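# Spread towel flat on table, long sides pointing forward

## Task

Lay the towel out flat on the table as a single layer, oriented so its long edges run straight away from the robot toward the far edge of the table. Keep it at least one finger's width inside the table edge, two fingers' width away from the basket rim, and more than a hand's width from either arm's column. The basket must stay upright with its entire base on the table, no more than three fingers' width from its starting spot, and turned roughly as it was. Release everything and move the arms away at the end. The result has to hold with nothing gripped by the robot.

## Robot and tools

Robot: two arms, left_arm and right_arm, fixed beside a table. Each arm has six joints and a parallel gripper. Nothing may be pushed or knocked off the table, and the arms must not collide or shove each other. Any part you are holding may occasionally get a short tug.

Frame: every printed gripper pose uses one shared scene frame. The origin sits on the tabletop midway between the arms. +x goes out over the table, +z goes up, and left_arm is on the +y side. The names left and right do not refer to sides of a camera picture. Positions are in metres and orientation is a quaternion in w,x,y,z order. end_effector_position is the point between the finger pads, roughly 1 cm short of the fingertips. The fingers extend along the gripper's +z axis and close along its y axis. Printed positions can be a little off, more so at long reach.

Joint order: in every row and in every per-joint list of a result, each arm uses this order only: wrist roll, shoulder, elbow, waist, wrist yaw, wrist pitch. A row holds 14 numbers, each in [-1, 1]: the left_arm's 6 joint values followed by its opening, then the right_arm's 6 joint values followed by its opening. Include all 14 even when one arm stays still.

Joint values are scaled offsets in radians, not angles. A value of 1.0 equals 1.264 rad for waist, 1.32 shoulder, 1.276 elbow, 1.83 wrist pitch, 1.686 wrist yaw, 2.022 wrist roll. Stated joint ranges in rad: waist -2.880 to 2.880, shoulder 0.000 to 3.142, elbow 0.000 to 3.019, wrist pitch -1.693 to 1.571, wrist yaw -1.571 to 1.571, wrist roll -2.094 to 2.094; the actual stops may differ by up to 0.019 rad. The opening number is absolute, not an offset: +1 fully open, -1 closed.

execute_actions(actions): a list of up to 15 actions run one after another. Each action is a list of up to 15 rows; each row lasts one control step of 1/30 s, and if fewer than 15 rows are given the final row is repeated for the rest. Joint offsets in every row are measured from the angles the arm had when that action started, not from the preceding row; for the first action of a call, that is the last reported state. If an action would drive a joint more than 0.019 rad beyond its range, it is rejected for both arms; a malformed action, or a failing first action, rejects the whole call with no motion. Joints commanded past their real stop halt there, and the result may print "joint sent to its limit" (its absence proves nothing). An empty list just returns state and images.

move(target, speed, blocking): target is one 14-number row. Its joint offsets are counted from the "Joint positions" in the latest result that showed them, not from wherever the arm is when motion begins. All joints finish together, so the hand travels on a curve, and the path ignores obstacles and the other arm. speed is the peak rate in rad/s of the joint with the longest way to go, 0.01 to 2, default 0.5; paths are stretched to at least 0.5 s and cut off at 10 s. Faster moves and targets set deeper past a contact push harder. blocking=false returns after 0.5 s while motion continues; then use wait or stop before sending more rows or moves. The result adds a "move:" line: the ending (done, off_target, moving, held, fault), limits=held or limits=none, and each arm's joint furthest from target.

wait(seconds): 0 to 10; lets time pass while arms keep their last command, returning early if a running move ends. stop(): brakes a running move (needs some stopping distance); fingers keep moving. zoom_image(camera, region): enlarges a region [x0, y0, x1, y1] up to 504 by 504 px of one camera's latest image; cameras are cam_head_left, cam_head_right, cam_high, cam_left_wrist, cam_right_wrist, each 504x504. finished_scene(scene): ends the current scene, given by its number, once the robot has held its last command; irreversible, and it reports success.

Motion limits: each step, a joint's target can lead its measured angle by at most 0.264 rad (waist), 0.32 (shoulder), 0.276 (elbow), 0.33 (wrist pitch), 0.186 (wrist yaw), 0.522 (wrist roll). If targets would carry the gripper over 70 mm from where it is, they are shrunk toward the current angles. So big offsets may need several actions, and an unfinished motion may not complete on its own; send the remainder. "Joint targets" shows what joints are currently driven to. "joint command not followed" means a clearance check altered an arm's joint targets; the rest of the row still ran.

Sagging: sending zeros can let an arm droop over successive actions. Hold it by first commanding offsets back to the desired angles, then zeros, and extend the aim if a joint keeps falling short.

Gripping: grip_measured reports the opening on the command scale; Joint positions gives the pad gap in metres (0.094 fully open). Each gripper may read up to about 1 mm off. To hold something, command roughly 0.03 below grip_measured; less gives a lighter grip. Pads push about 50 to 62 N at most, less on very thin material like cloth.

Results: state lines per arm give pose; Joint positions and velocities list joints (rad, rad/s) then pad gap. Watch for FAULT, MOTOR HOT (from 85 °C) and OVER-TEMPERATURE FAULT (at 100 °C the arm goes limp and falls). Holding loads heats motors, even while idle, so avoid long holds. Avoid drops, slams, hard pushes and arm contact; at the end open both grippers and lift clear.

Each tool is called after "Emit:" by a JSON object that holds its "api" and its "payload", one argument or row to a line.

## Session

Emit:
{"api": "execute_actions", "payload": {
  "actions": []
}}

Scene clock: 0.00 s.
left_arm: end_effector_position=(+0.0591, +0.1598, +0.1158) grip_measured=+1.000 end_effector_quat_wxyz=(-0.152, +0.931, +0.332, -0.003) | right_arm: end_effector_position=(+0.4660, -0.5702, +0.3809) grip_measured=+1.000 end_effector_quat_wxyz=(-0.047, +0.673, +0.586, +0.449)
Joint names: [wrist roll, shoulder, elbow, waist, wrist yaw, wrist pitch]
Joint positions: left_arm=[ 1.533  0.86   0.564 -0.831 -0.087 -1.567  0.094] | right_arm=[ 1.     1.521  1.638 -0.689 -0.937 -1.654  0.094]
Joint velocities: left_arm=[ 0.037 -0.015  0.002  0.015 -0.007 -0.017  0.   ] | right_arm=[-0.007 -0.015 -0.007  0.005  0.051 -0.002  0.   ]
Motor temperatures (°C, as the motors report them): left_arm=[25 24 23 22 26 26] | right_arm=[23 25 25 24 25 25]
Joint targets: left_arm=[1.533 0.860 0.584 -0.831 -0.087 -1.568] | right_arm=[1.000 1.519 1.664 -0.689 -0.937 -1.653]

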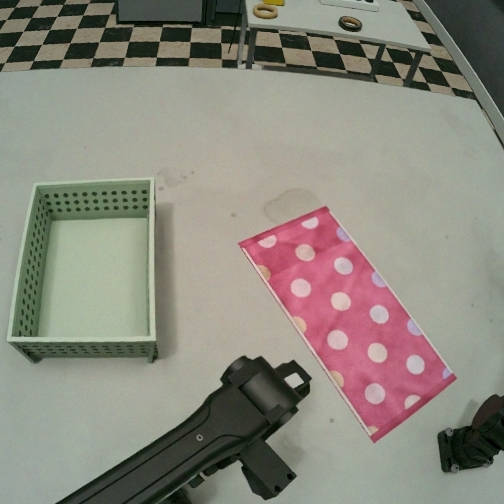

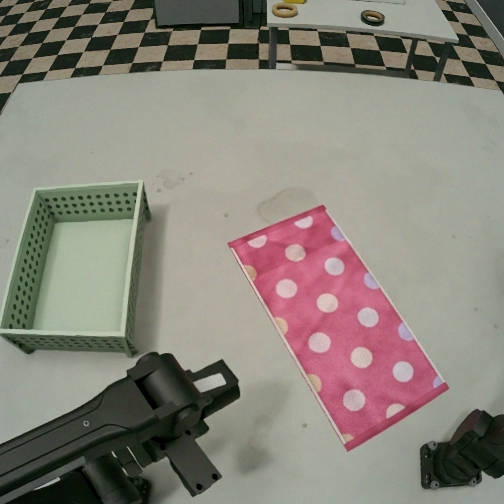

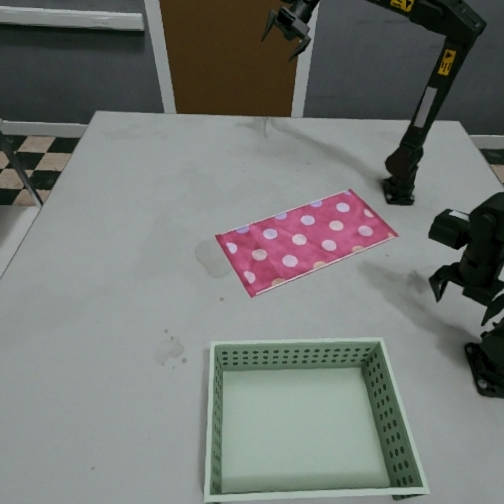

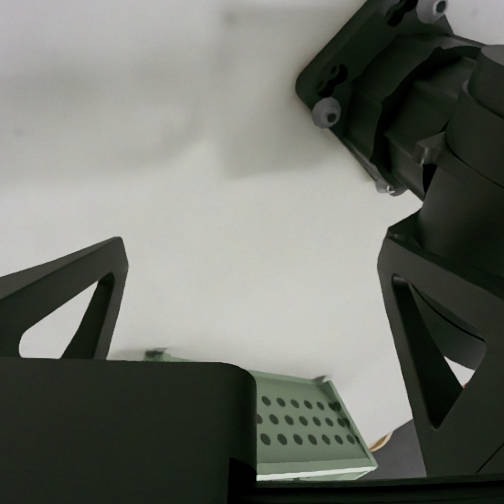

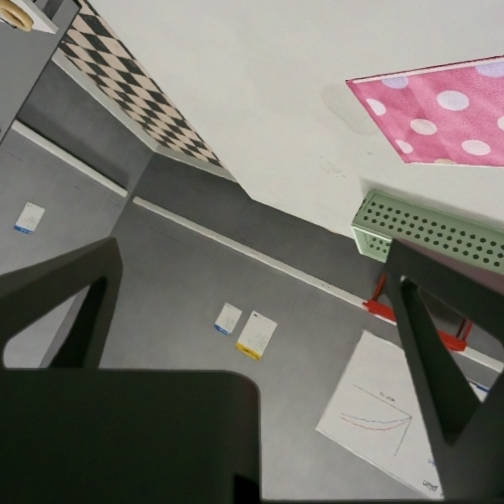

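Emit:
{"api": "zoom_image", "payload": {
  "camera": "cam_head_left",
  "region": [220,190,480,450]
}}

Emit:
{"api": "move", "payload": {
  "target": [-0.758,0.2,0.2,0.4,0.052,0.18,1,-0.495,0,-0.3,0.545,0.556,0.19,1],
  "speed": 1
}}

Region (220, 190, 480, 450) of cam_head_left's 504x504 image, scaled by 1.938, with more detail than that image has.

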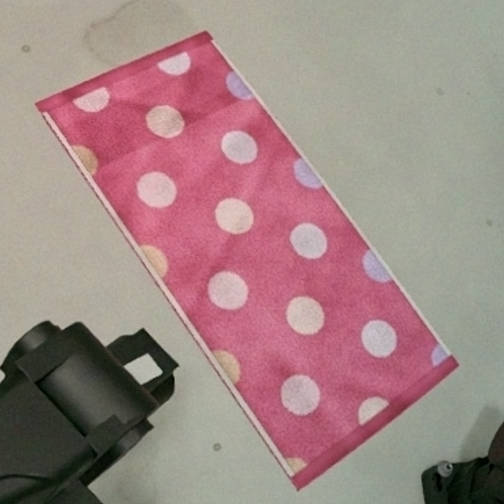

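Scene clock: 7.43 s.
left_arm: end_effector_position=(+0.2222, +0.1393, +0.1290) grip_measured=+1.000 end_effector_quat_wxyz=(-0.009, +0.207, +0.978, +0.004) | right_arm: end_effector_position=(+0.4677, -0.3848, +0.1646) grip_measured=+1.000 end_effector_quat_wxyz=(-0.009, +0.021, +1.000, +0.001)
Joint names: [wrist roll, shoulder, elbow, waist, wrist yaw, wrist pitch]
Joint positions: left_arm=[ 0.008  1.111  0.777 -0.329 -0.005 -1.256  0.094] | right_arm=[ 0.009  1.521  1.252  0.004 -0.002 -1.319  0.094]
Joint velocities: left_arm=[-0.007  0.005 -0.017  0.005 -0.007  0.002  0.   ] | right_arm=[-0.007  0.005 -0.012 -0.015 -0.022 -0.007  0.   ]
Motor temperatures (°C, as the motors report them): left_arm=[25 24 25 22 26 26] | right_arm=[23 26 26 24 25 25]
Joint targets: left_arm=[0.000 1.124 0.819 -0.326 0.000 -1.238] | right_arm=[-0.001 1.521 1.255 -0.000 0.001 -1.306]
move: off_target (left_arm); limits=none; left_arm: farthest joint: the elbow, 0.042 radians from its target (0.255 radians at the start); right_arm: farthest joint: the wrist pitch, 0.013 radians from its target (0.348 radians at the start)

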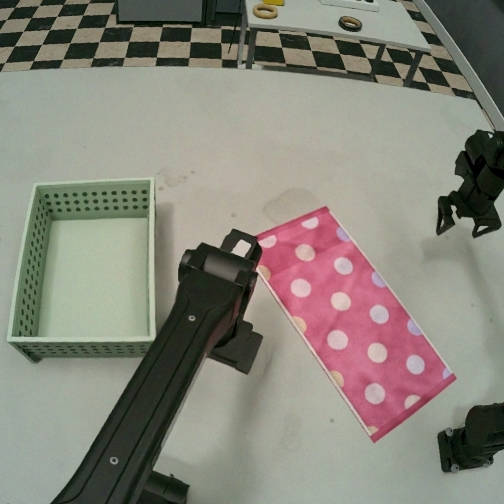

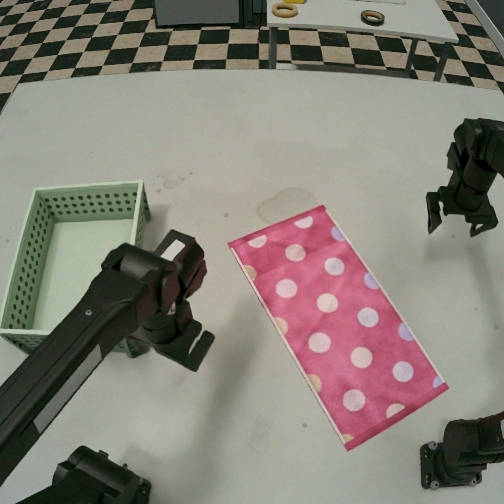

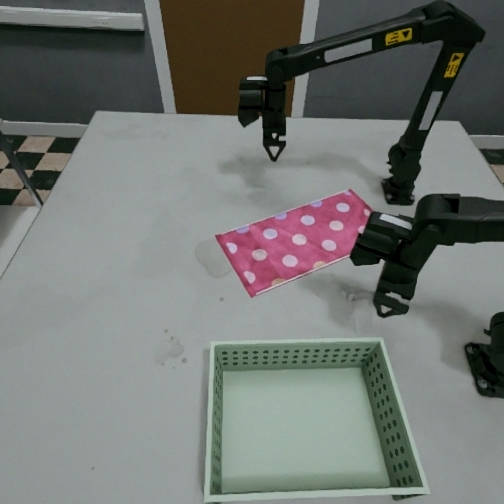

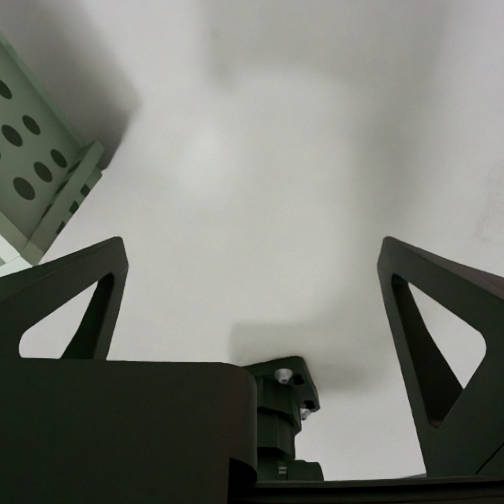

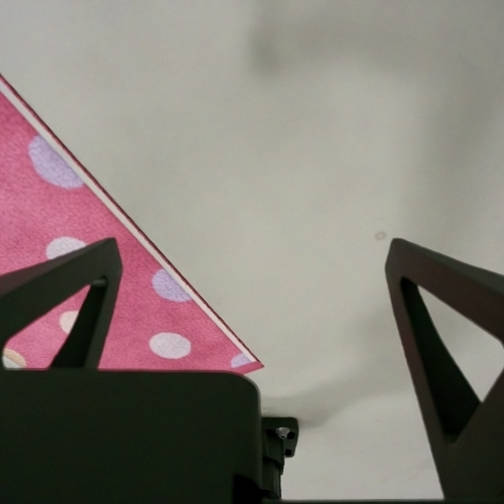

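Emit:
{"api": "move", "payload": {
  "target": [0,0.5,0.52,0,0,0.01,1,0,0.2,0.14,0.32,0,0.055,1],
  "speed": 0.8
}}

Scene clock: 13.83 s.
left_arm: end_effector_position=(+0.4404, +0.0449, +0.1062) grip_measured=+1.000 end_effector_quat_wxyz=(-0.020, +0.207, +0.978, +0.007) | right_arm: end_effector_position=(+0.5039, -0.1823, +0.0984) grip_measured=+1.000 end_effector_quat_wxyz=(-0.022, -0.185, +0.982, -0.004)
Joint names: [wrist roll, shoulder, elbow, waist, wrist yaw, wrist pitch]
Joint positions: left_arm=[ 0.008  1.767  1.401 -0.329 -0.005 -1.247  0.094] | right_arm=[ 0.008  1.772  1.386  0.418 -0.002 -1.229  0.094]
Joint velocities: left_arm=[-0.037 -0.005 -0.002 -0.024 -0.037  0.017  0.   ] | right_arm=[-0.007  0.005  0.007  0.005  0.007  0.002  0.   ]
Motor temperatures (°C, as the motors report them): left_arm=[25 25 27 22 26 26] | right_arm=[23 26 27 24 25 25]
Joint targets: left_arm=[0.009 1.771 1.440 -0.329 -0.005 -1.237] | right_arm=[0.009 1.786 1.430 0.409 -0.002 -1.219]
move: off_target (left_arm, right_arm); limits=none; left_arm: farthest joint: the elbow, 0.039 radians from its target (0.663 radians at the start); right_arm: farthest joint: the elbow, 0.045 radians from its target (0.179 radians at the start)

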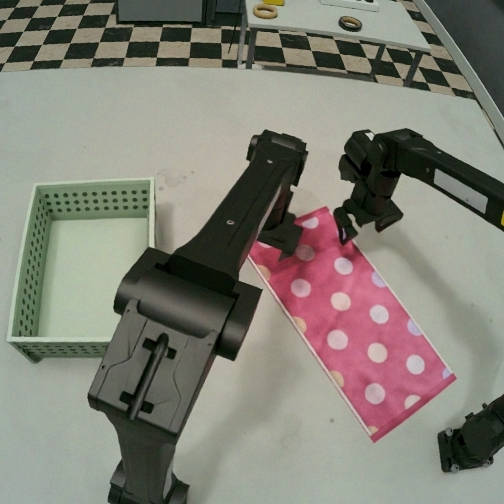

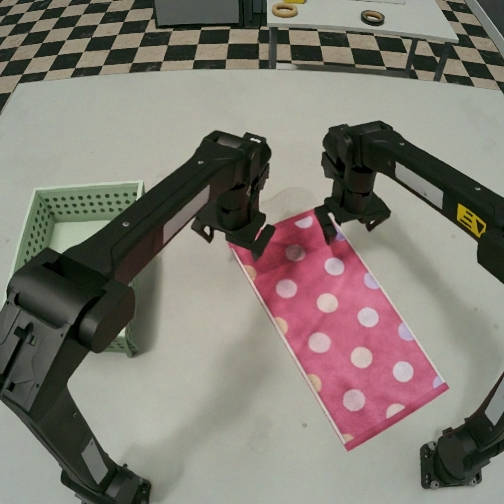

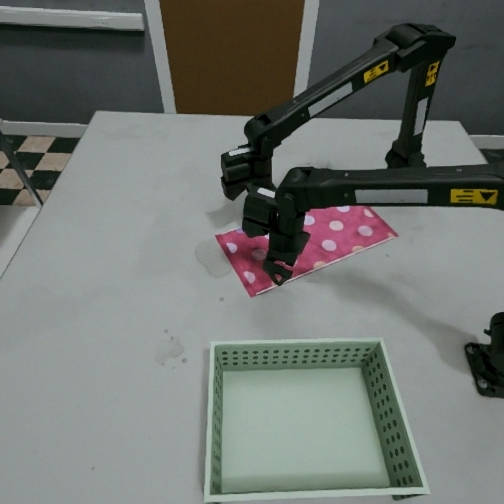

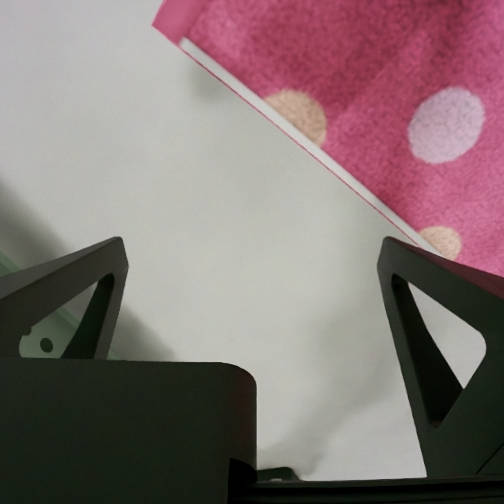

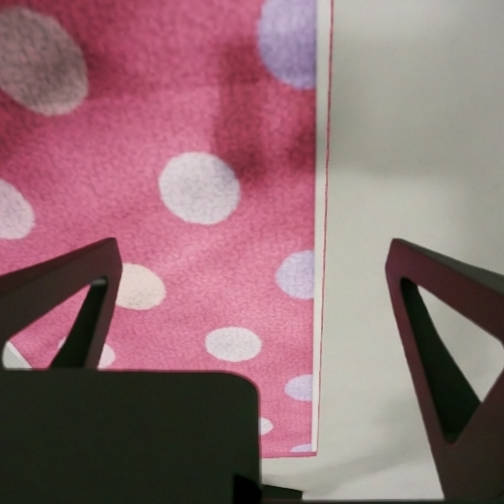

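Emit:
{"api": "move", "payload": {
  "target": [0.335,0.174,0.175,-0.038,0,0.053,1,-0.484,-0.517,-0.655,0.512,0,0.12,1],
  "speed": 0.7
}}

Scene clock: 43.17 s.
left_arm: end_effector_position=(+0.5027, -0.0094, +0.0610) grip_measured=+1.000 end_effector_quat_wxyz=(+0.005, +0.535, +0.845, +0.003) | right_arm: end_effector_position=(+0.1541, -0.1718, +0.0511) grip_measured=+1.000 end_effector_quat_wxyz=(+0.004, +0.837, -0.546, -0.001)
Joint names: [wrist roll, shoulder, elbow, waist, wrist yaw, wrist pitch]
Joint positions: left_arm=[ 0.677  1.972  1.58  -0.371 -0.005 -1.168  0.094] | right_arm=[-0.961  1.1    0.543  1.062 -0.002 -1.023  0.094]
Joint velocities: left_arm=[ 0.022 -0.005 -0.002 -0.024 -0.066 -0.002  0.   ] | right_arm=[ 0.007 -0.005 -0.012  0.005 -0.051 -0.022  0.   ]
Motor temperatures (°C, as the motors report them): left_arm=[25 27 30 22 26 26] | right_arm=[23 27 30 24 25 25]
Joint targets: left_arm=[0.685 1.997 1.624 -0.377 -0.005 -1.150] | right_arm=[-0.970 1.090 0.550 1.065 -0.002 -1.009]
move: off_target (left_arm); limits=none; left_arm: farthest joint: the elbow, 0.045 radians from its target (0.223 radians at the start); right_arm: farthest joint: the wrist pitch, 0.013 radians from its target (0.220 radians at the start)

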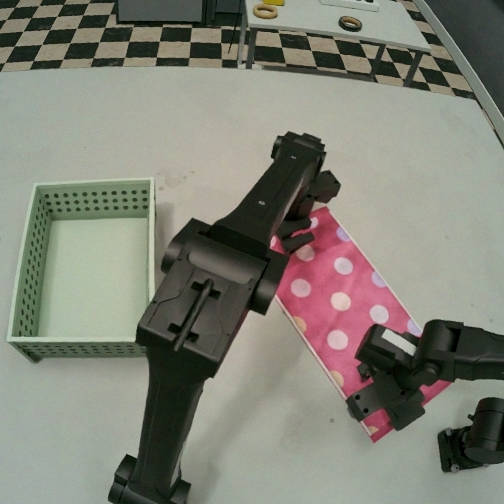

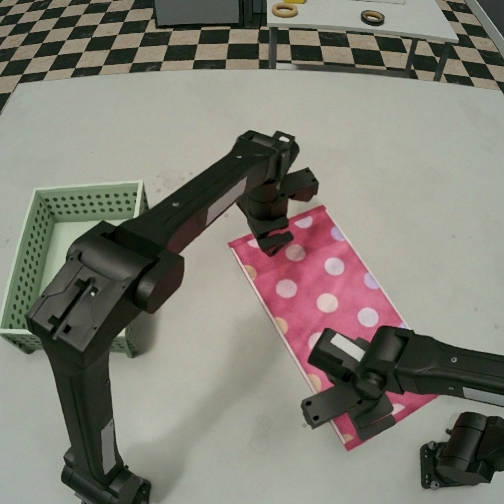

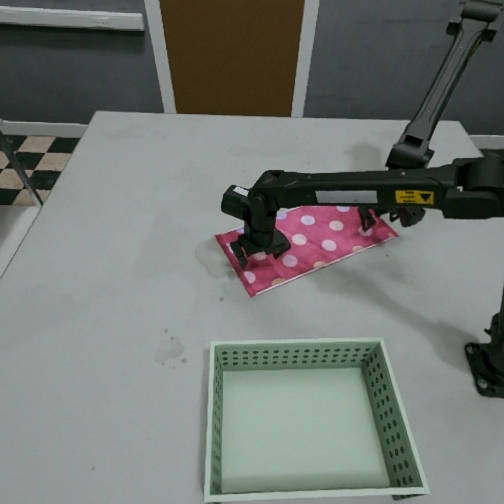

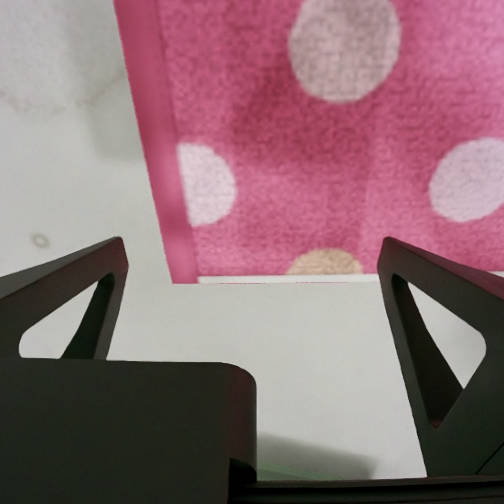

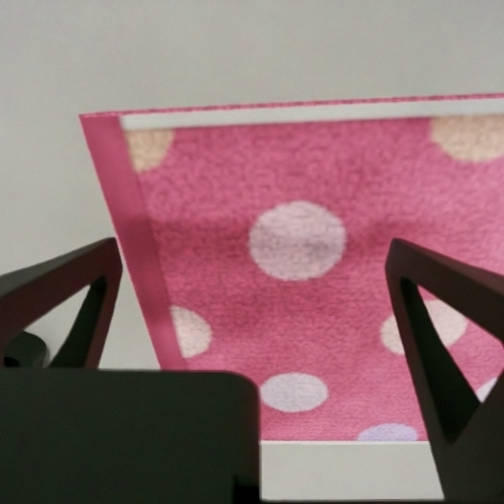

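Emit:
{"api": "move", "payload": {
  "target": [0.008,0.015,-0.12,0.008,0,0.088,1,0.02,0.11,-0.038,0.045,0,0.11,1],
  "speed": 0.2
}}

Scene clock: 48.83 s.
left_arm: end_effector_position=(+0.4793, +0.0033, +0.0110) grip_measured=+1.000 end_effector_quat_wxyz=(+0.002, +0.537, +0.843, +0.003) | right_arm: end_effector_position=(+0.1526, -0.1563, +0.0164) grip_measured=+1.000 end_effector_quat_wxyz=(-0.007, +0.839, -0.545, +0.002)
Joint names: [wrist roll, shoulder, elbow, waist, wrist yaw, wrist pitch]
Joint positions: left_arm=[ 0.686  1.972  1.433 -0.369 -0.005 -1.028  0.094] | right_arm=[-0.921  1.206  0.505  1.105  0.006 -0.857  0.094]
Joint velocities: left_arm=[-0.007 -0.005 -0.012 -0.005 -0.007  0.012  0.   ] | right_arm=[-0.037 -0.005 -0.007 -0.005 -0.051  0.007  0.   ]
Motor temperatures (°C, as the motors report them): left_arm=[25 27 30 22 26 26] | right_arm=[23 27 30 24 25 25]
Joint targets: left_arm=[0.694 1.991 1.427 -0.361 -0.005 -1.007] | right_arm=[-0.920 1.245 0.494 1.118 -0.001 -0.821]
move: off_target (left_arm, right_arm); limits=none; left_arm: farthest joint: the wrist pitch, 0.021 radians from its target (0.161 radians at the start); right_arm: farthest joint: the shoulder, 0.039 radians from its target (0.145 radians at the start)

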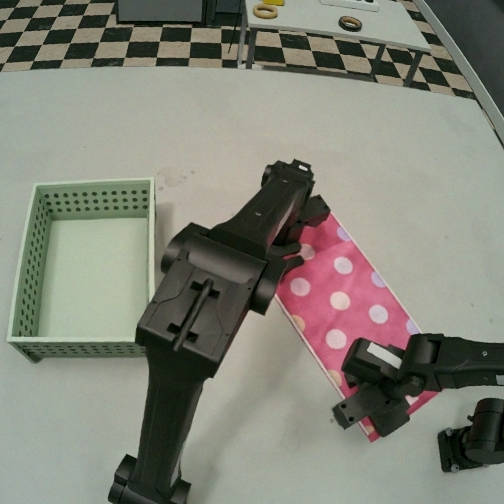

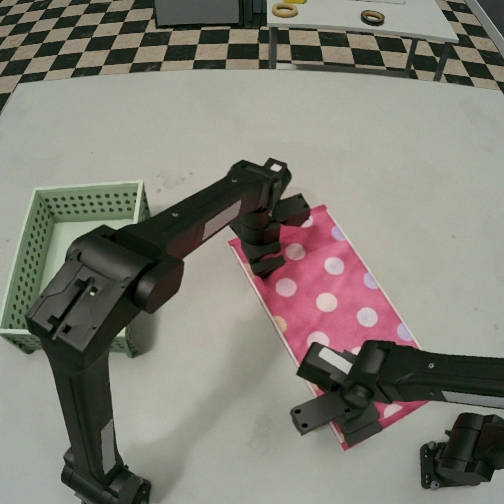

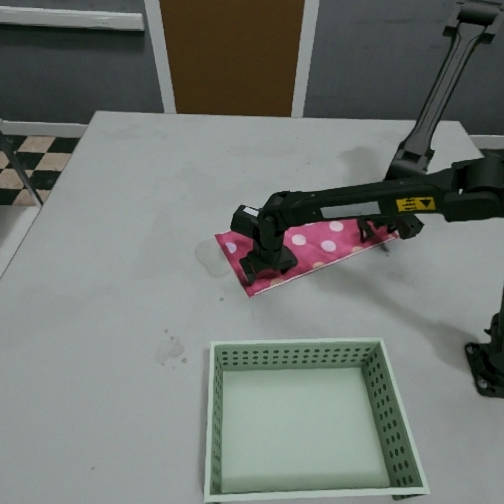

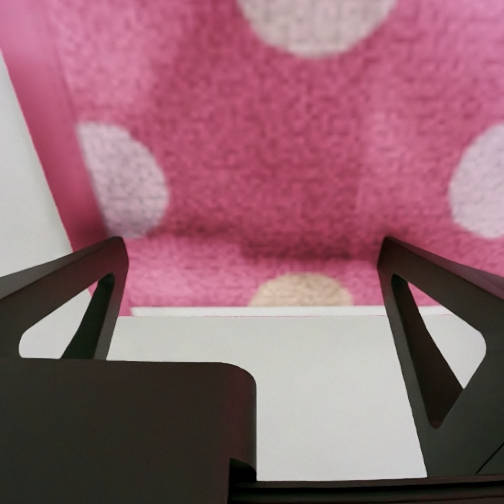

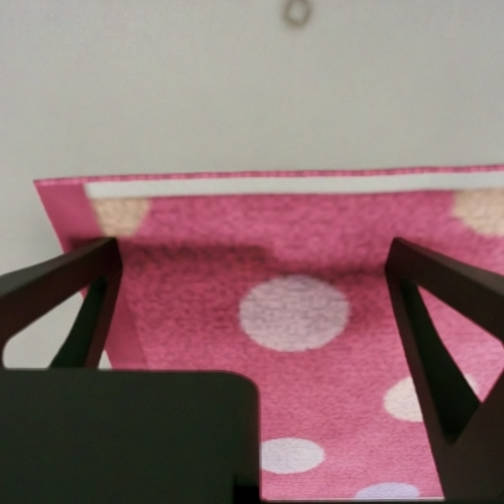

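Emit:
{"api": "move", "payload": {
  "target": [0.144,0.073,0.112,0.052,0,-0.017,1,0.165,0.227,0.206,0.088,0,0.025,1],
  "speed": 0.2
}}

Scene clock: 54.63 s.
left_arm: end_effector_position=(+0.5246, +0.0200, +0.0131) grip_measured=+1.000 end_effector_quat_wxyz=(+0.016, +0.627, +0.779, +0.007) | right_arm: end_effector_position=(+0.1693, -0.0599, +0.0188) grip_measured=+1.000 end_effector_quat_wxyz=(-0.007, +0.771, -0.637, +0.004)
Joint names: [wrist roll, shoulder, elbow, waist, wrist yaw, wrist pitch]
Joint positions: left_arm=[ 0.966  2.031  1.537 -0.311 -0.005 -1.042  0.094] | right_arm=[-0.596  1.46   0.748  1.202  0.012 -0.848  0.094]
Joint velocities: left_arm=[-0.037 -0.024  0.007 -0.034  0.007 -0.002  0.   ] | right_arm=[-0.022 -0.005  0.012  0.005 -0.007  0.002  0.   ]
Motor temperatures (°C, as the motors report them): left_arm=[25 27 30 22 26 26] | right_arm=[23 26 29 24 25 25]
Joint targets: left_arm=[0.977 2.068 1.576 -0.303 -0.005 -1.059] | right_arm=[-0.588 1.505 0.768 1.217 0.005 -0.811]
move: off_target (left_arm, right_arm); limits=none; left_arm: farthest joint: the elbow, 0.039 radians from its target (0.143 radians at the start); right_arm: farthest joint: the shoulder, 0.045 radians from its target (0.300 radians at the start)

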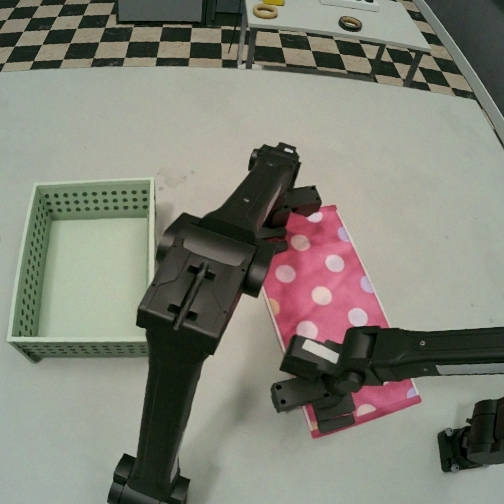

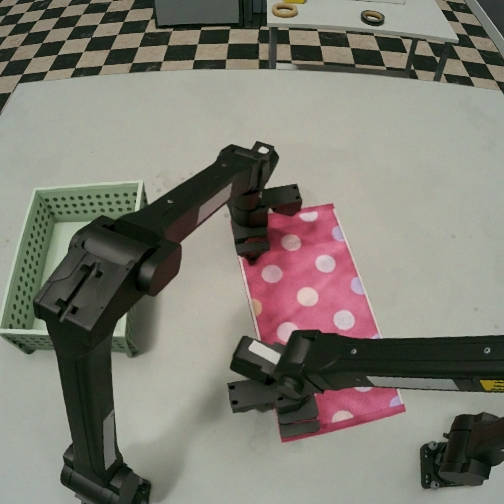

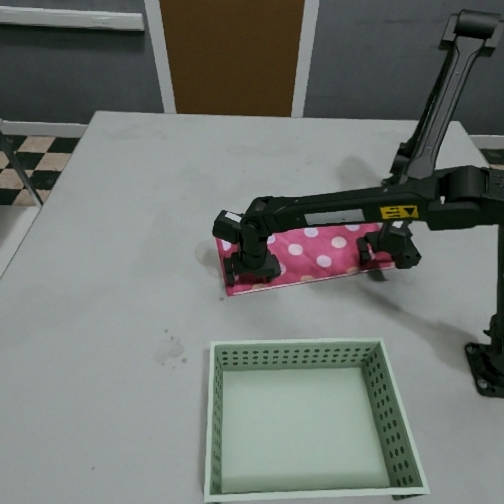

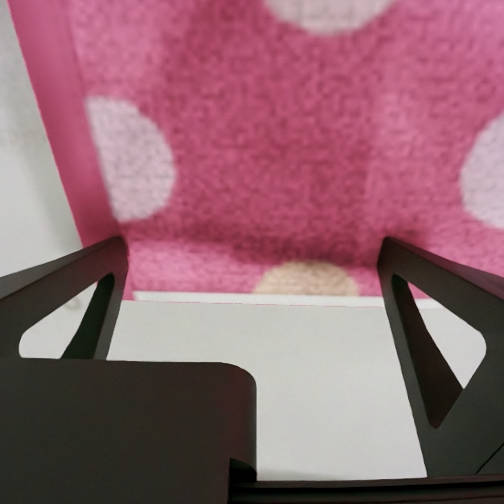

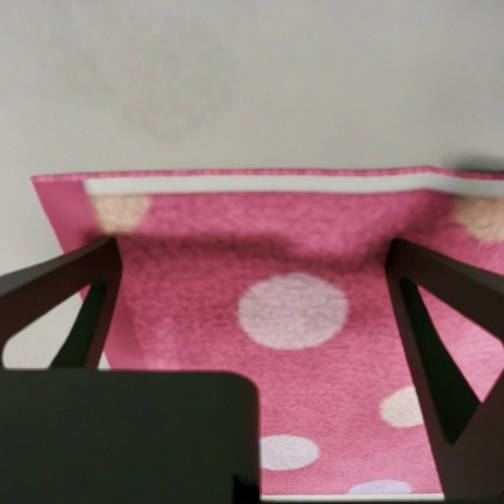

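Emit:
{"api": "move", "payload": {
  "target": [0.123,0.103,0.15,0.025,0,-0.05,1,0.118,0.18,0.2,0.027,0,-0.008,1],
  "speed": 0.2
}}

Emit:
{"api": "move", "payload": {
  "target": [0,-0.1,0.05,0,0,-0.08,1,0,-0.08,0.05,0,0,-0.08,1]
}}

Emit:
{"api": "move", "payload": {
  "target": [-0.3,-0.7,-0.6,0,0,-0.05,1,0,-0.4,-0.2,-0.6,0,-0.12,1],
  "speed": 1
}}

Scene clock: 61.77 s.
left_arm: end_effector_position=(+0.5606, +0.0193, +0.0126) grip_measured=+1.000 end_effector_quat_wxyz=(+0.008, +0.708, +0.706, +0.006) | right_arm: end_effector_position=(+0.1951, +0.0236, +0.0213) grip_measured=+1.000 end_effector_quat_wxyz=(-0.016, +0.707, -0.707, -0.001)
Joint names: [wrist roll, shoulder, elbow, waist, wrist yaw, wrist pitch]
Joint positions: left_arm=[ 1.203  2.121  1.691 -0.29  -0.005 -1.121  0.094] | right_arm=[-0.384  1.646  0.98   1.223  0.011 -0.873  0.094]
Joint velocities: left_arm=[ 0.037 -0.015 -0.012 -0.005  0.022 -0.017  0.   ] | right_arm=[-0.007 -0.005  0.007 -0.005  0.007 -0.002  0.   ]
Motor temperatures (°C, as the motors report them): left_arm=[25 28 30 22 26 26] | right_arm=[23 26 29 24 25 25]
Joint targets: left_arm=[1.215 2.167 1.729 -0.279 -0.005 -1.134] | right_arm=[-0.358 1.698 1.003 1.236 0.012 -0.862]
move: off_target (left_arm, right_arm); limits=none; left_arm: farthest joint: the shoulder, 0.046 radians from its target (0.136 radians at the start); right_arm: farthest joint: the shoulder, 0.051 radians from its target (0.237 radians at the start)

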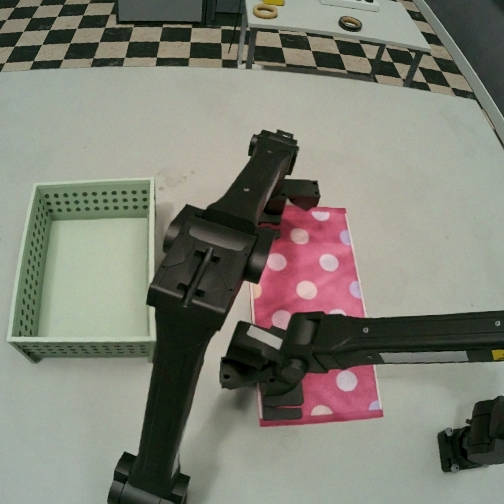

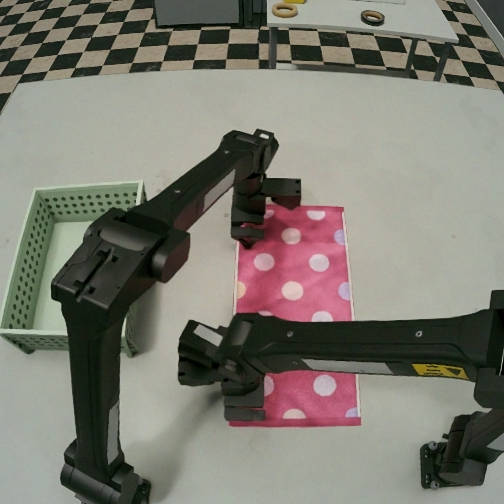

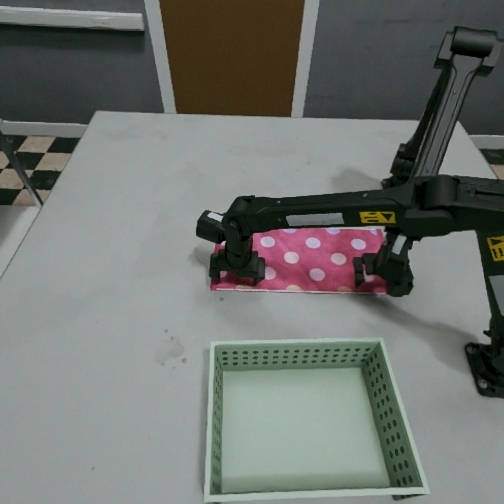

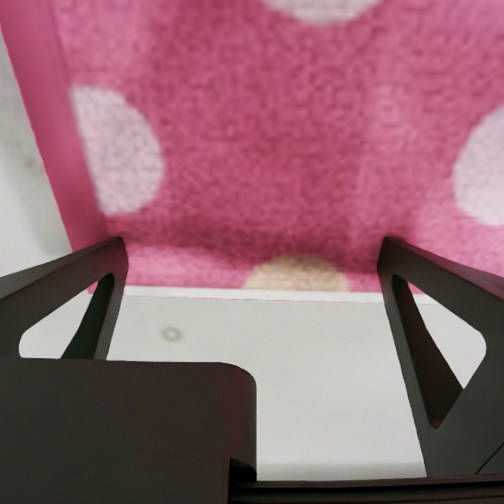

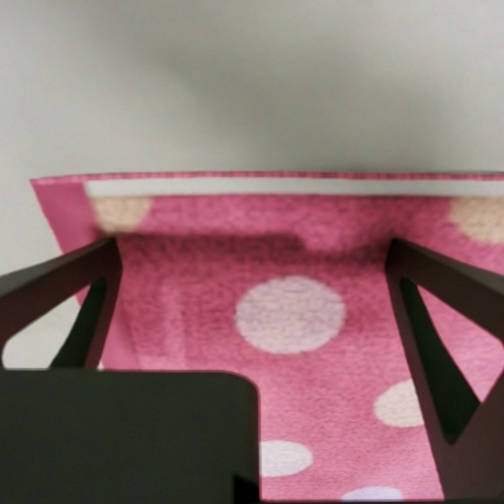

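Scene clock: 62.70 s.
left_arm: end_effector_position=(+0.5534, +0.0221, +0.1186) grip_measured=+1.000 end_effector_quat_wxyz=(+0.037, +0.707, +0.706, +0.019) | right_arm: end_effector_position=(+0.1909, +0.0135, +0.0686) grip_measured=+1.000 end_effector_quat_wxyz=(-0.013, +0.707, -0.707, +0.000)
Joint names: [wrist roll, shoulder, elbow, waist, wrist yaw, wrist pitch]
Joint positions: left_arm=[ 1.203  1.966  1.727 -0.29  -0.005 -1.249  0.094] | right_arm=[-0.384  1.55   1.01   1.223  0.01  -1.008  0.094]
Joint velocities: left_arm=[-0.037 -0.024 -0.007 -0.005  0.037 -0.017  0.   ] | right_arm=[ 0.022 -0.005  0.012 -0.015 -0.007  0.027  0.   ]
Motor temperatures (°C, as the motors report them): left_arm=[25 28 30 22 26 26] | right_arm=[23 26 29 24 25 25]
Joint targets: left_arm=[1.203 1.989 1.754 -0.290 -0.005 -1.268] | right_arm=[-0.383 1.541 1.044 1.223 0.010 -1.020]
move: off_target (left_arm, right_arm); limits=none; left_arm: farthest joint: the elbow, 0.028 radians from its target (0.064 radians at the start); right_arm: farthest joint: the elbow, 0.034 radians from its target (0.064 radians at the start)

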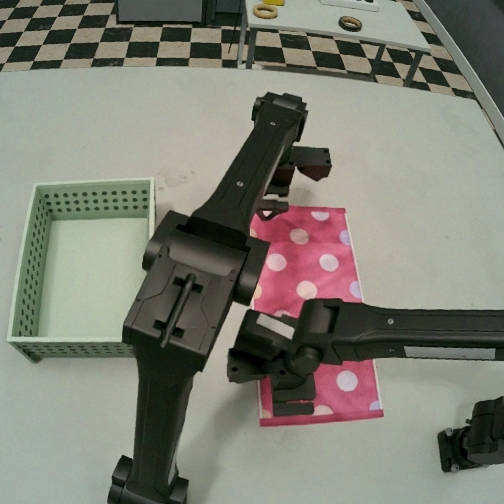

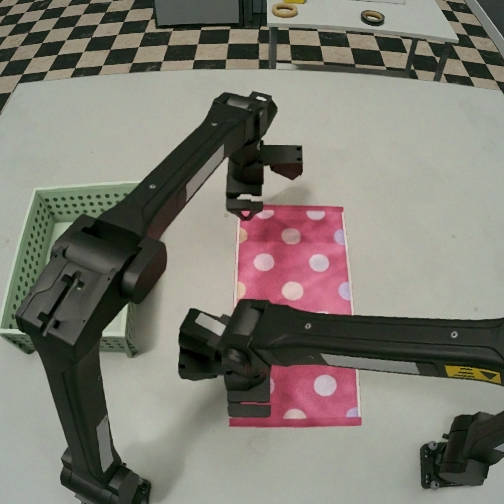

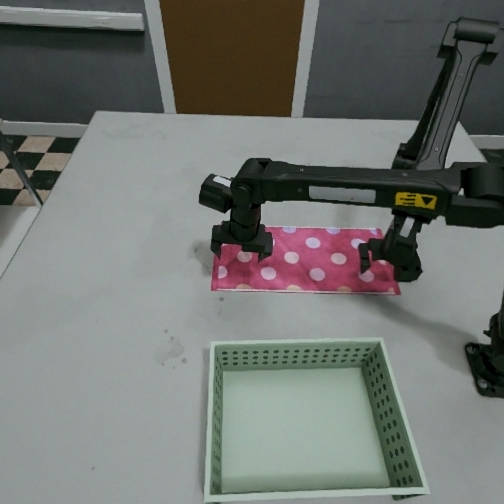

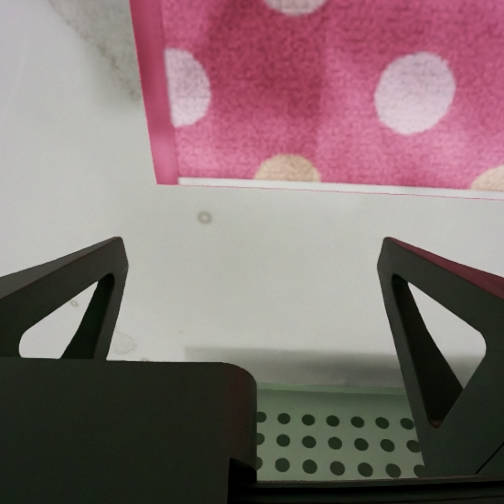

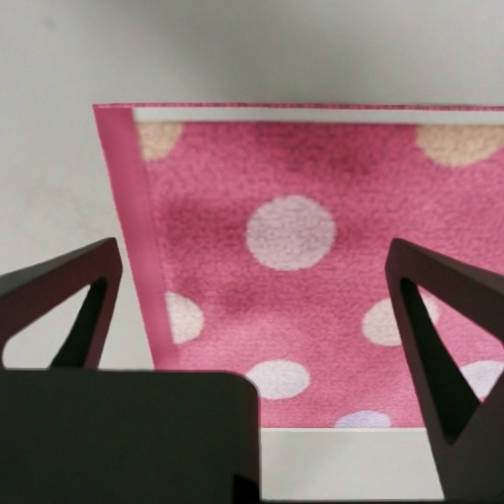

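Scene clock: 64.50 s.
left_arm: end_effector_position=(+0.2614, +0.1352, +0.2220) grip_measured=+1.000 end_effector_quat_wxyz=(+0.086, +0.466, +0.880, +0.012) | right_arm: end_effector_position=(+0.2815, -0.2601, +0.1423) grip_measured=+1.000 end_effector_quat_wxyz=(+0.041, -0.394, +0.918, -0.004)
Joint names: [wrist roll, shoulder, elbow, waist, wrist yaw, wrist pitch]
Joint positions: left_arm=[ 0.605  1.029  0.961 -0.29  -0.005 -1.328  0.094] | right_arm=[-0.384  1.025  0.755  0.463  0.01  -1.217  0.094]
Joint velocities: left_arm=[-0.066 -0.005 -0.002 -0.015  0.022  0.007  0.   ] | right_arm=[ 0.037  0.005 -0.002  0.015 -0.051 -0.007  0.   ]
Motor temperatures (°C, as the motors report them): left_arm=[25 28 30 22 26 26] | right_arm=[23 26 29 24 25 25]
Joint targets: left_arm=[0.597 1.042 0.962 -0.290 -0.005 -1.341] | right_arm=[-0.384 1.022 0.755 0.465 0.010 -1.228]
move: done; limits=none; left_arm: farthest joint: the shoulder, 0.013 radians from its target (0.924 radians at the start); right_arm: farthest joint: the wrist pitch, 0.010 radians from its target (0.220 radians at the start)

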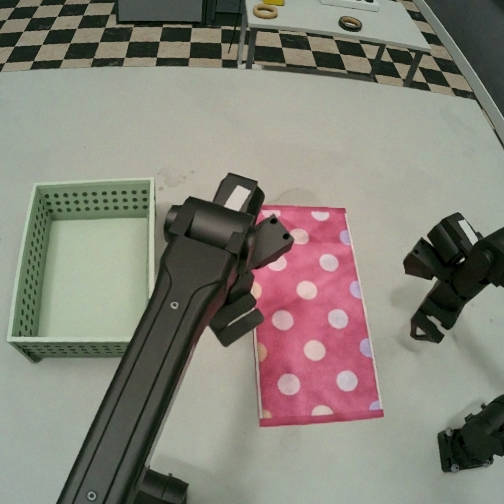

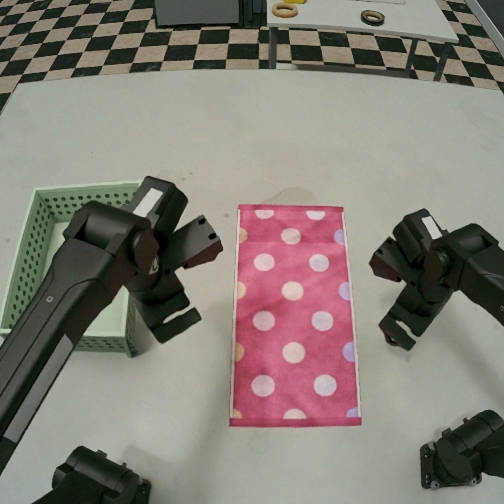

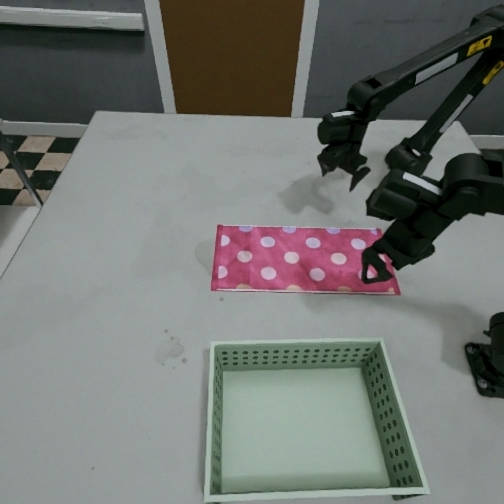

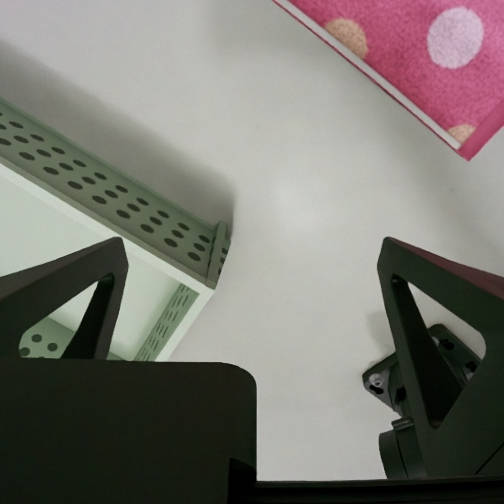

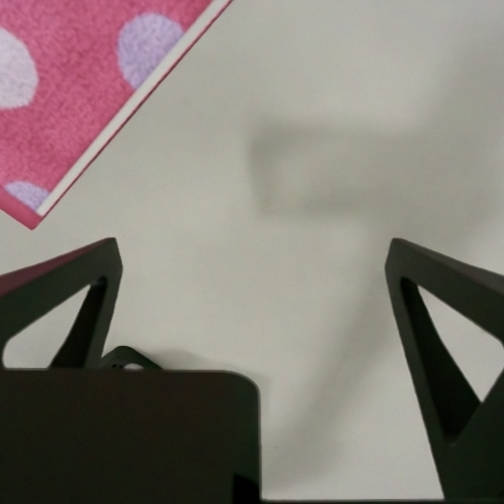

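Emit:
{"api": "finished_scene", "payload": {
  "scene": 1
}}

The scene is finished: the task was done.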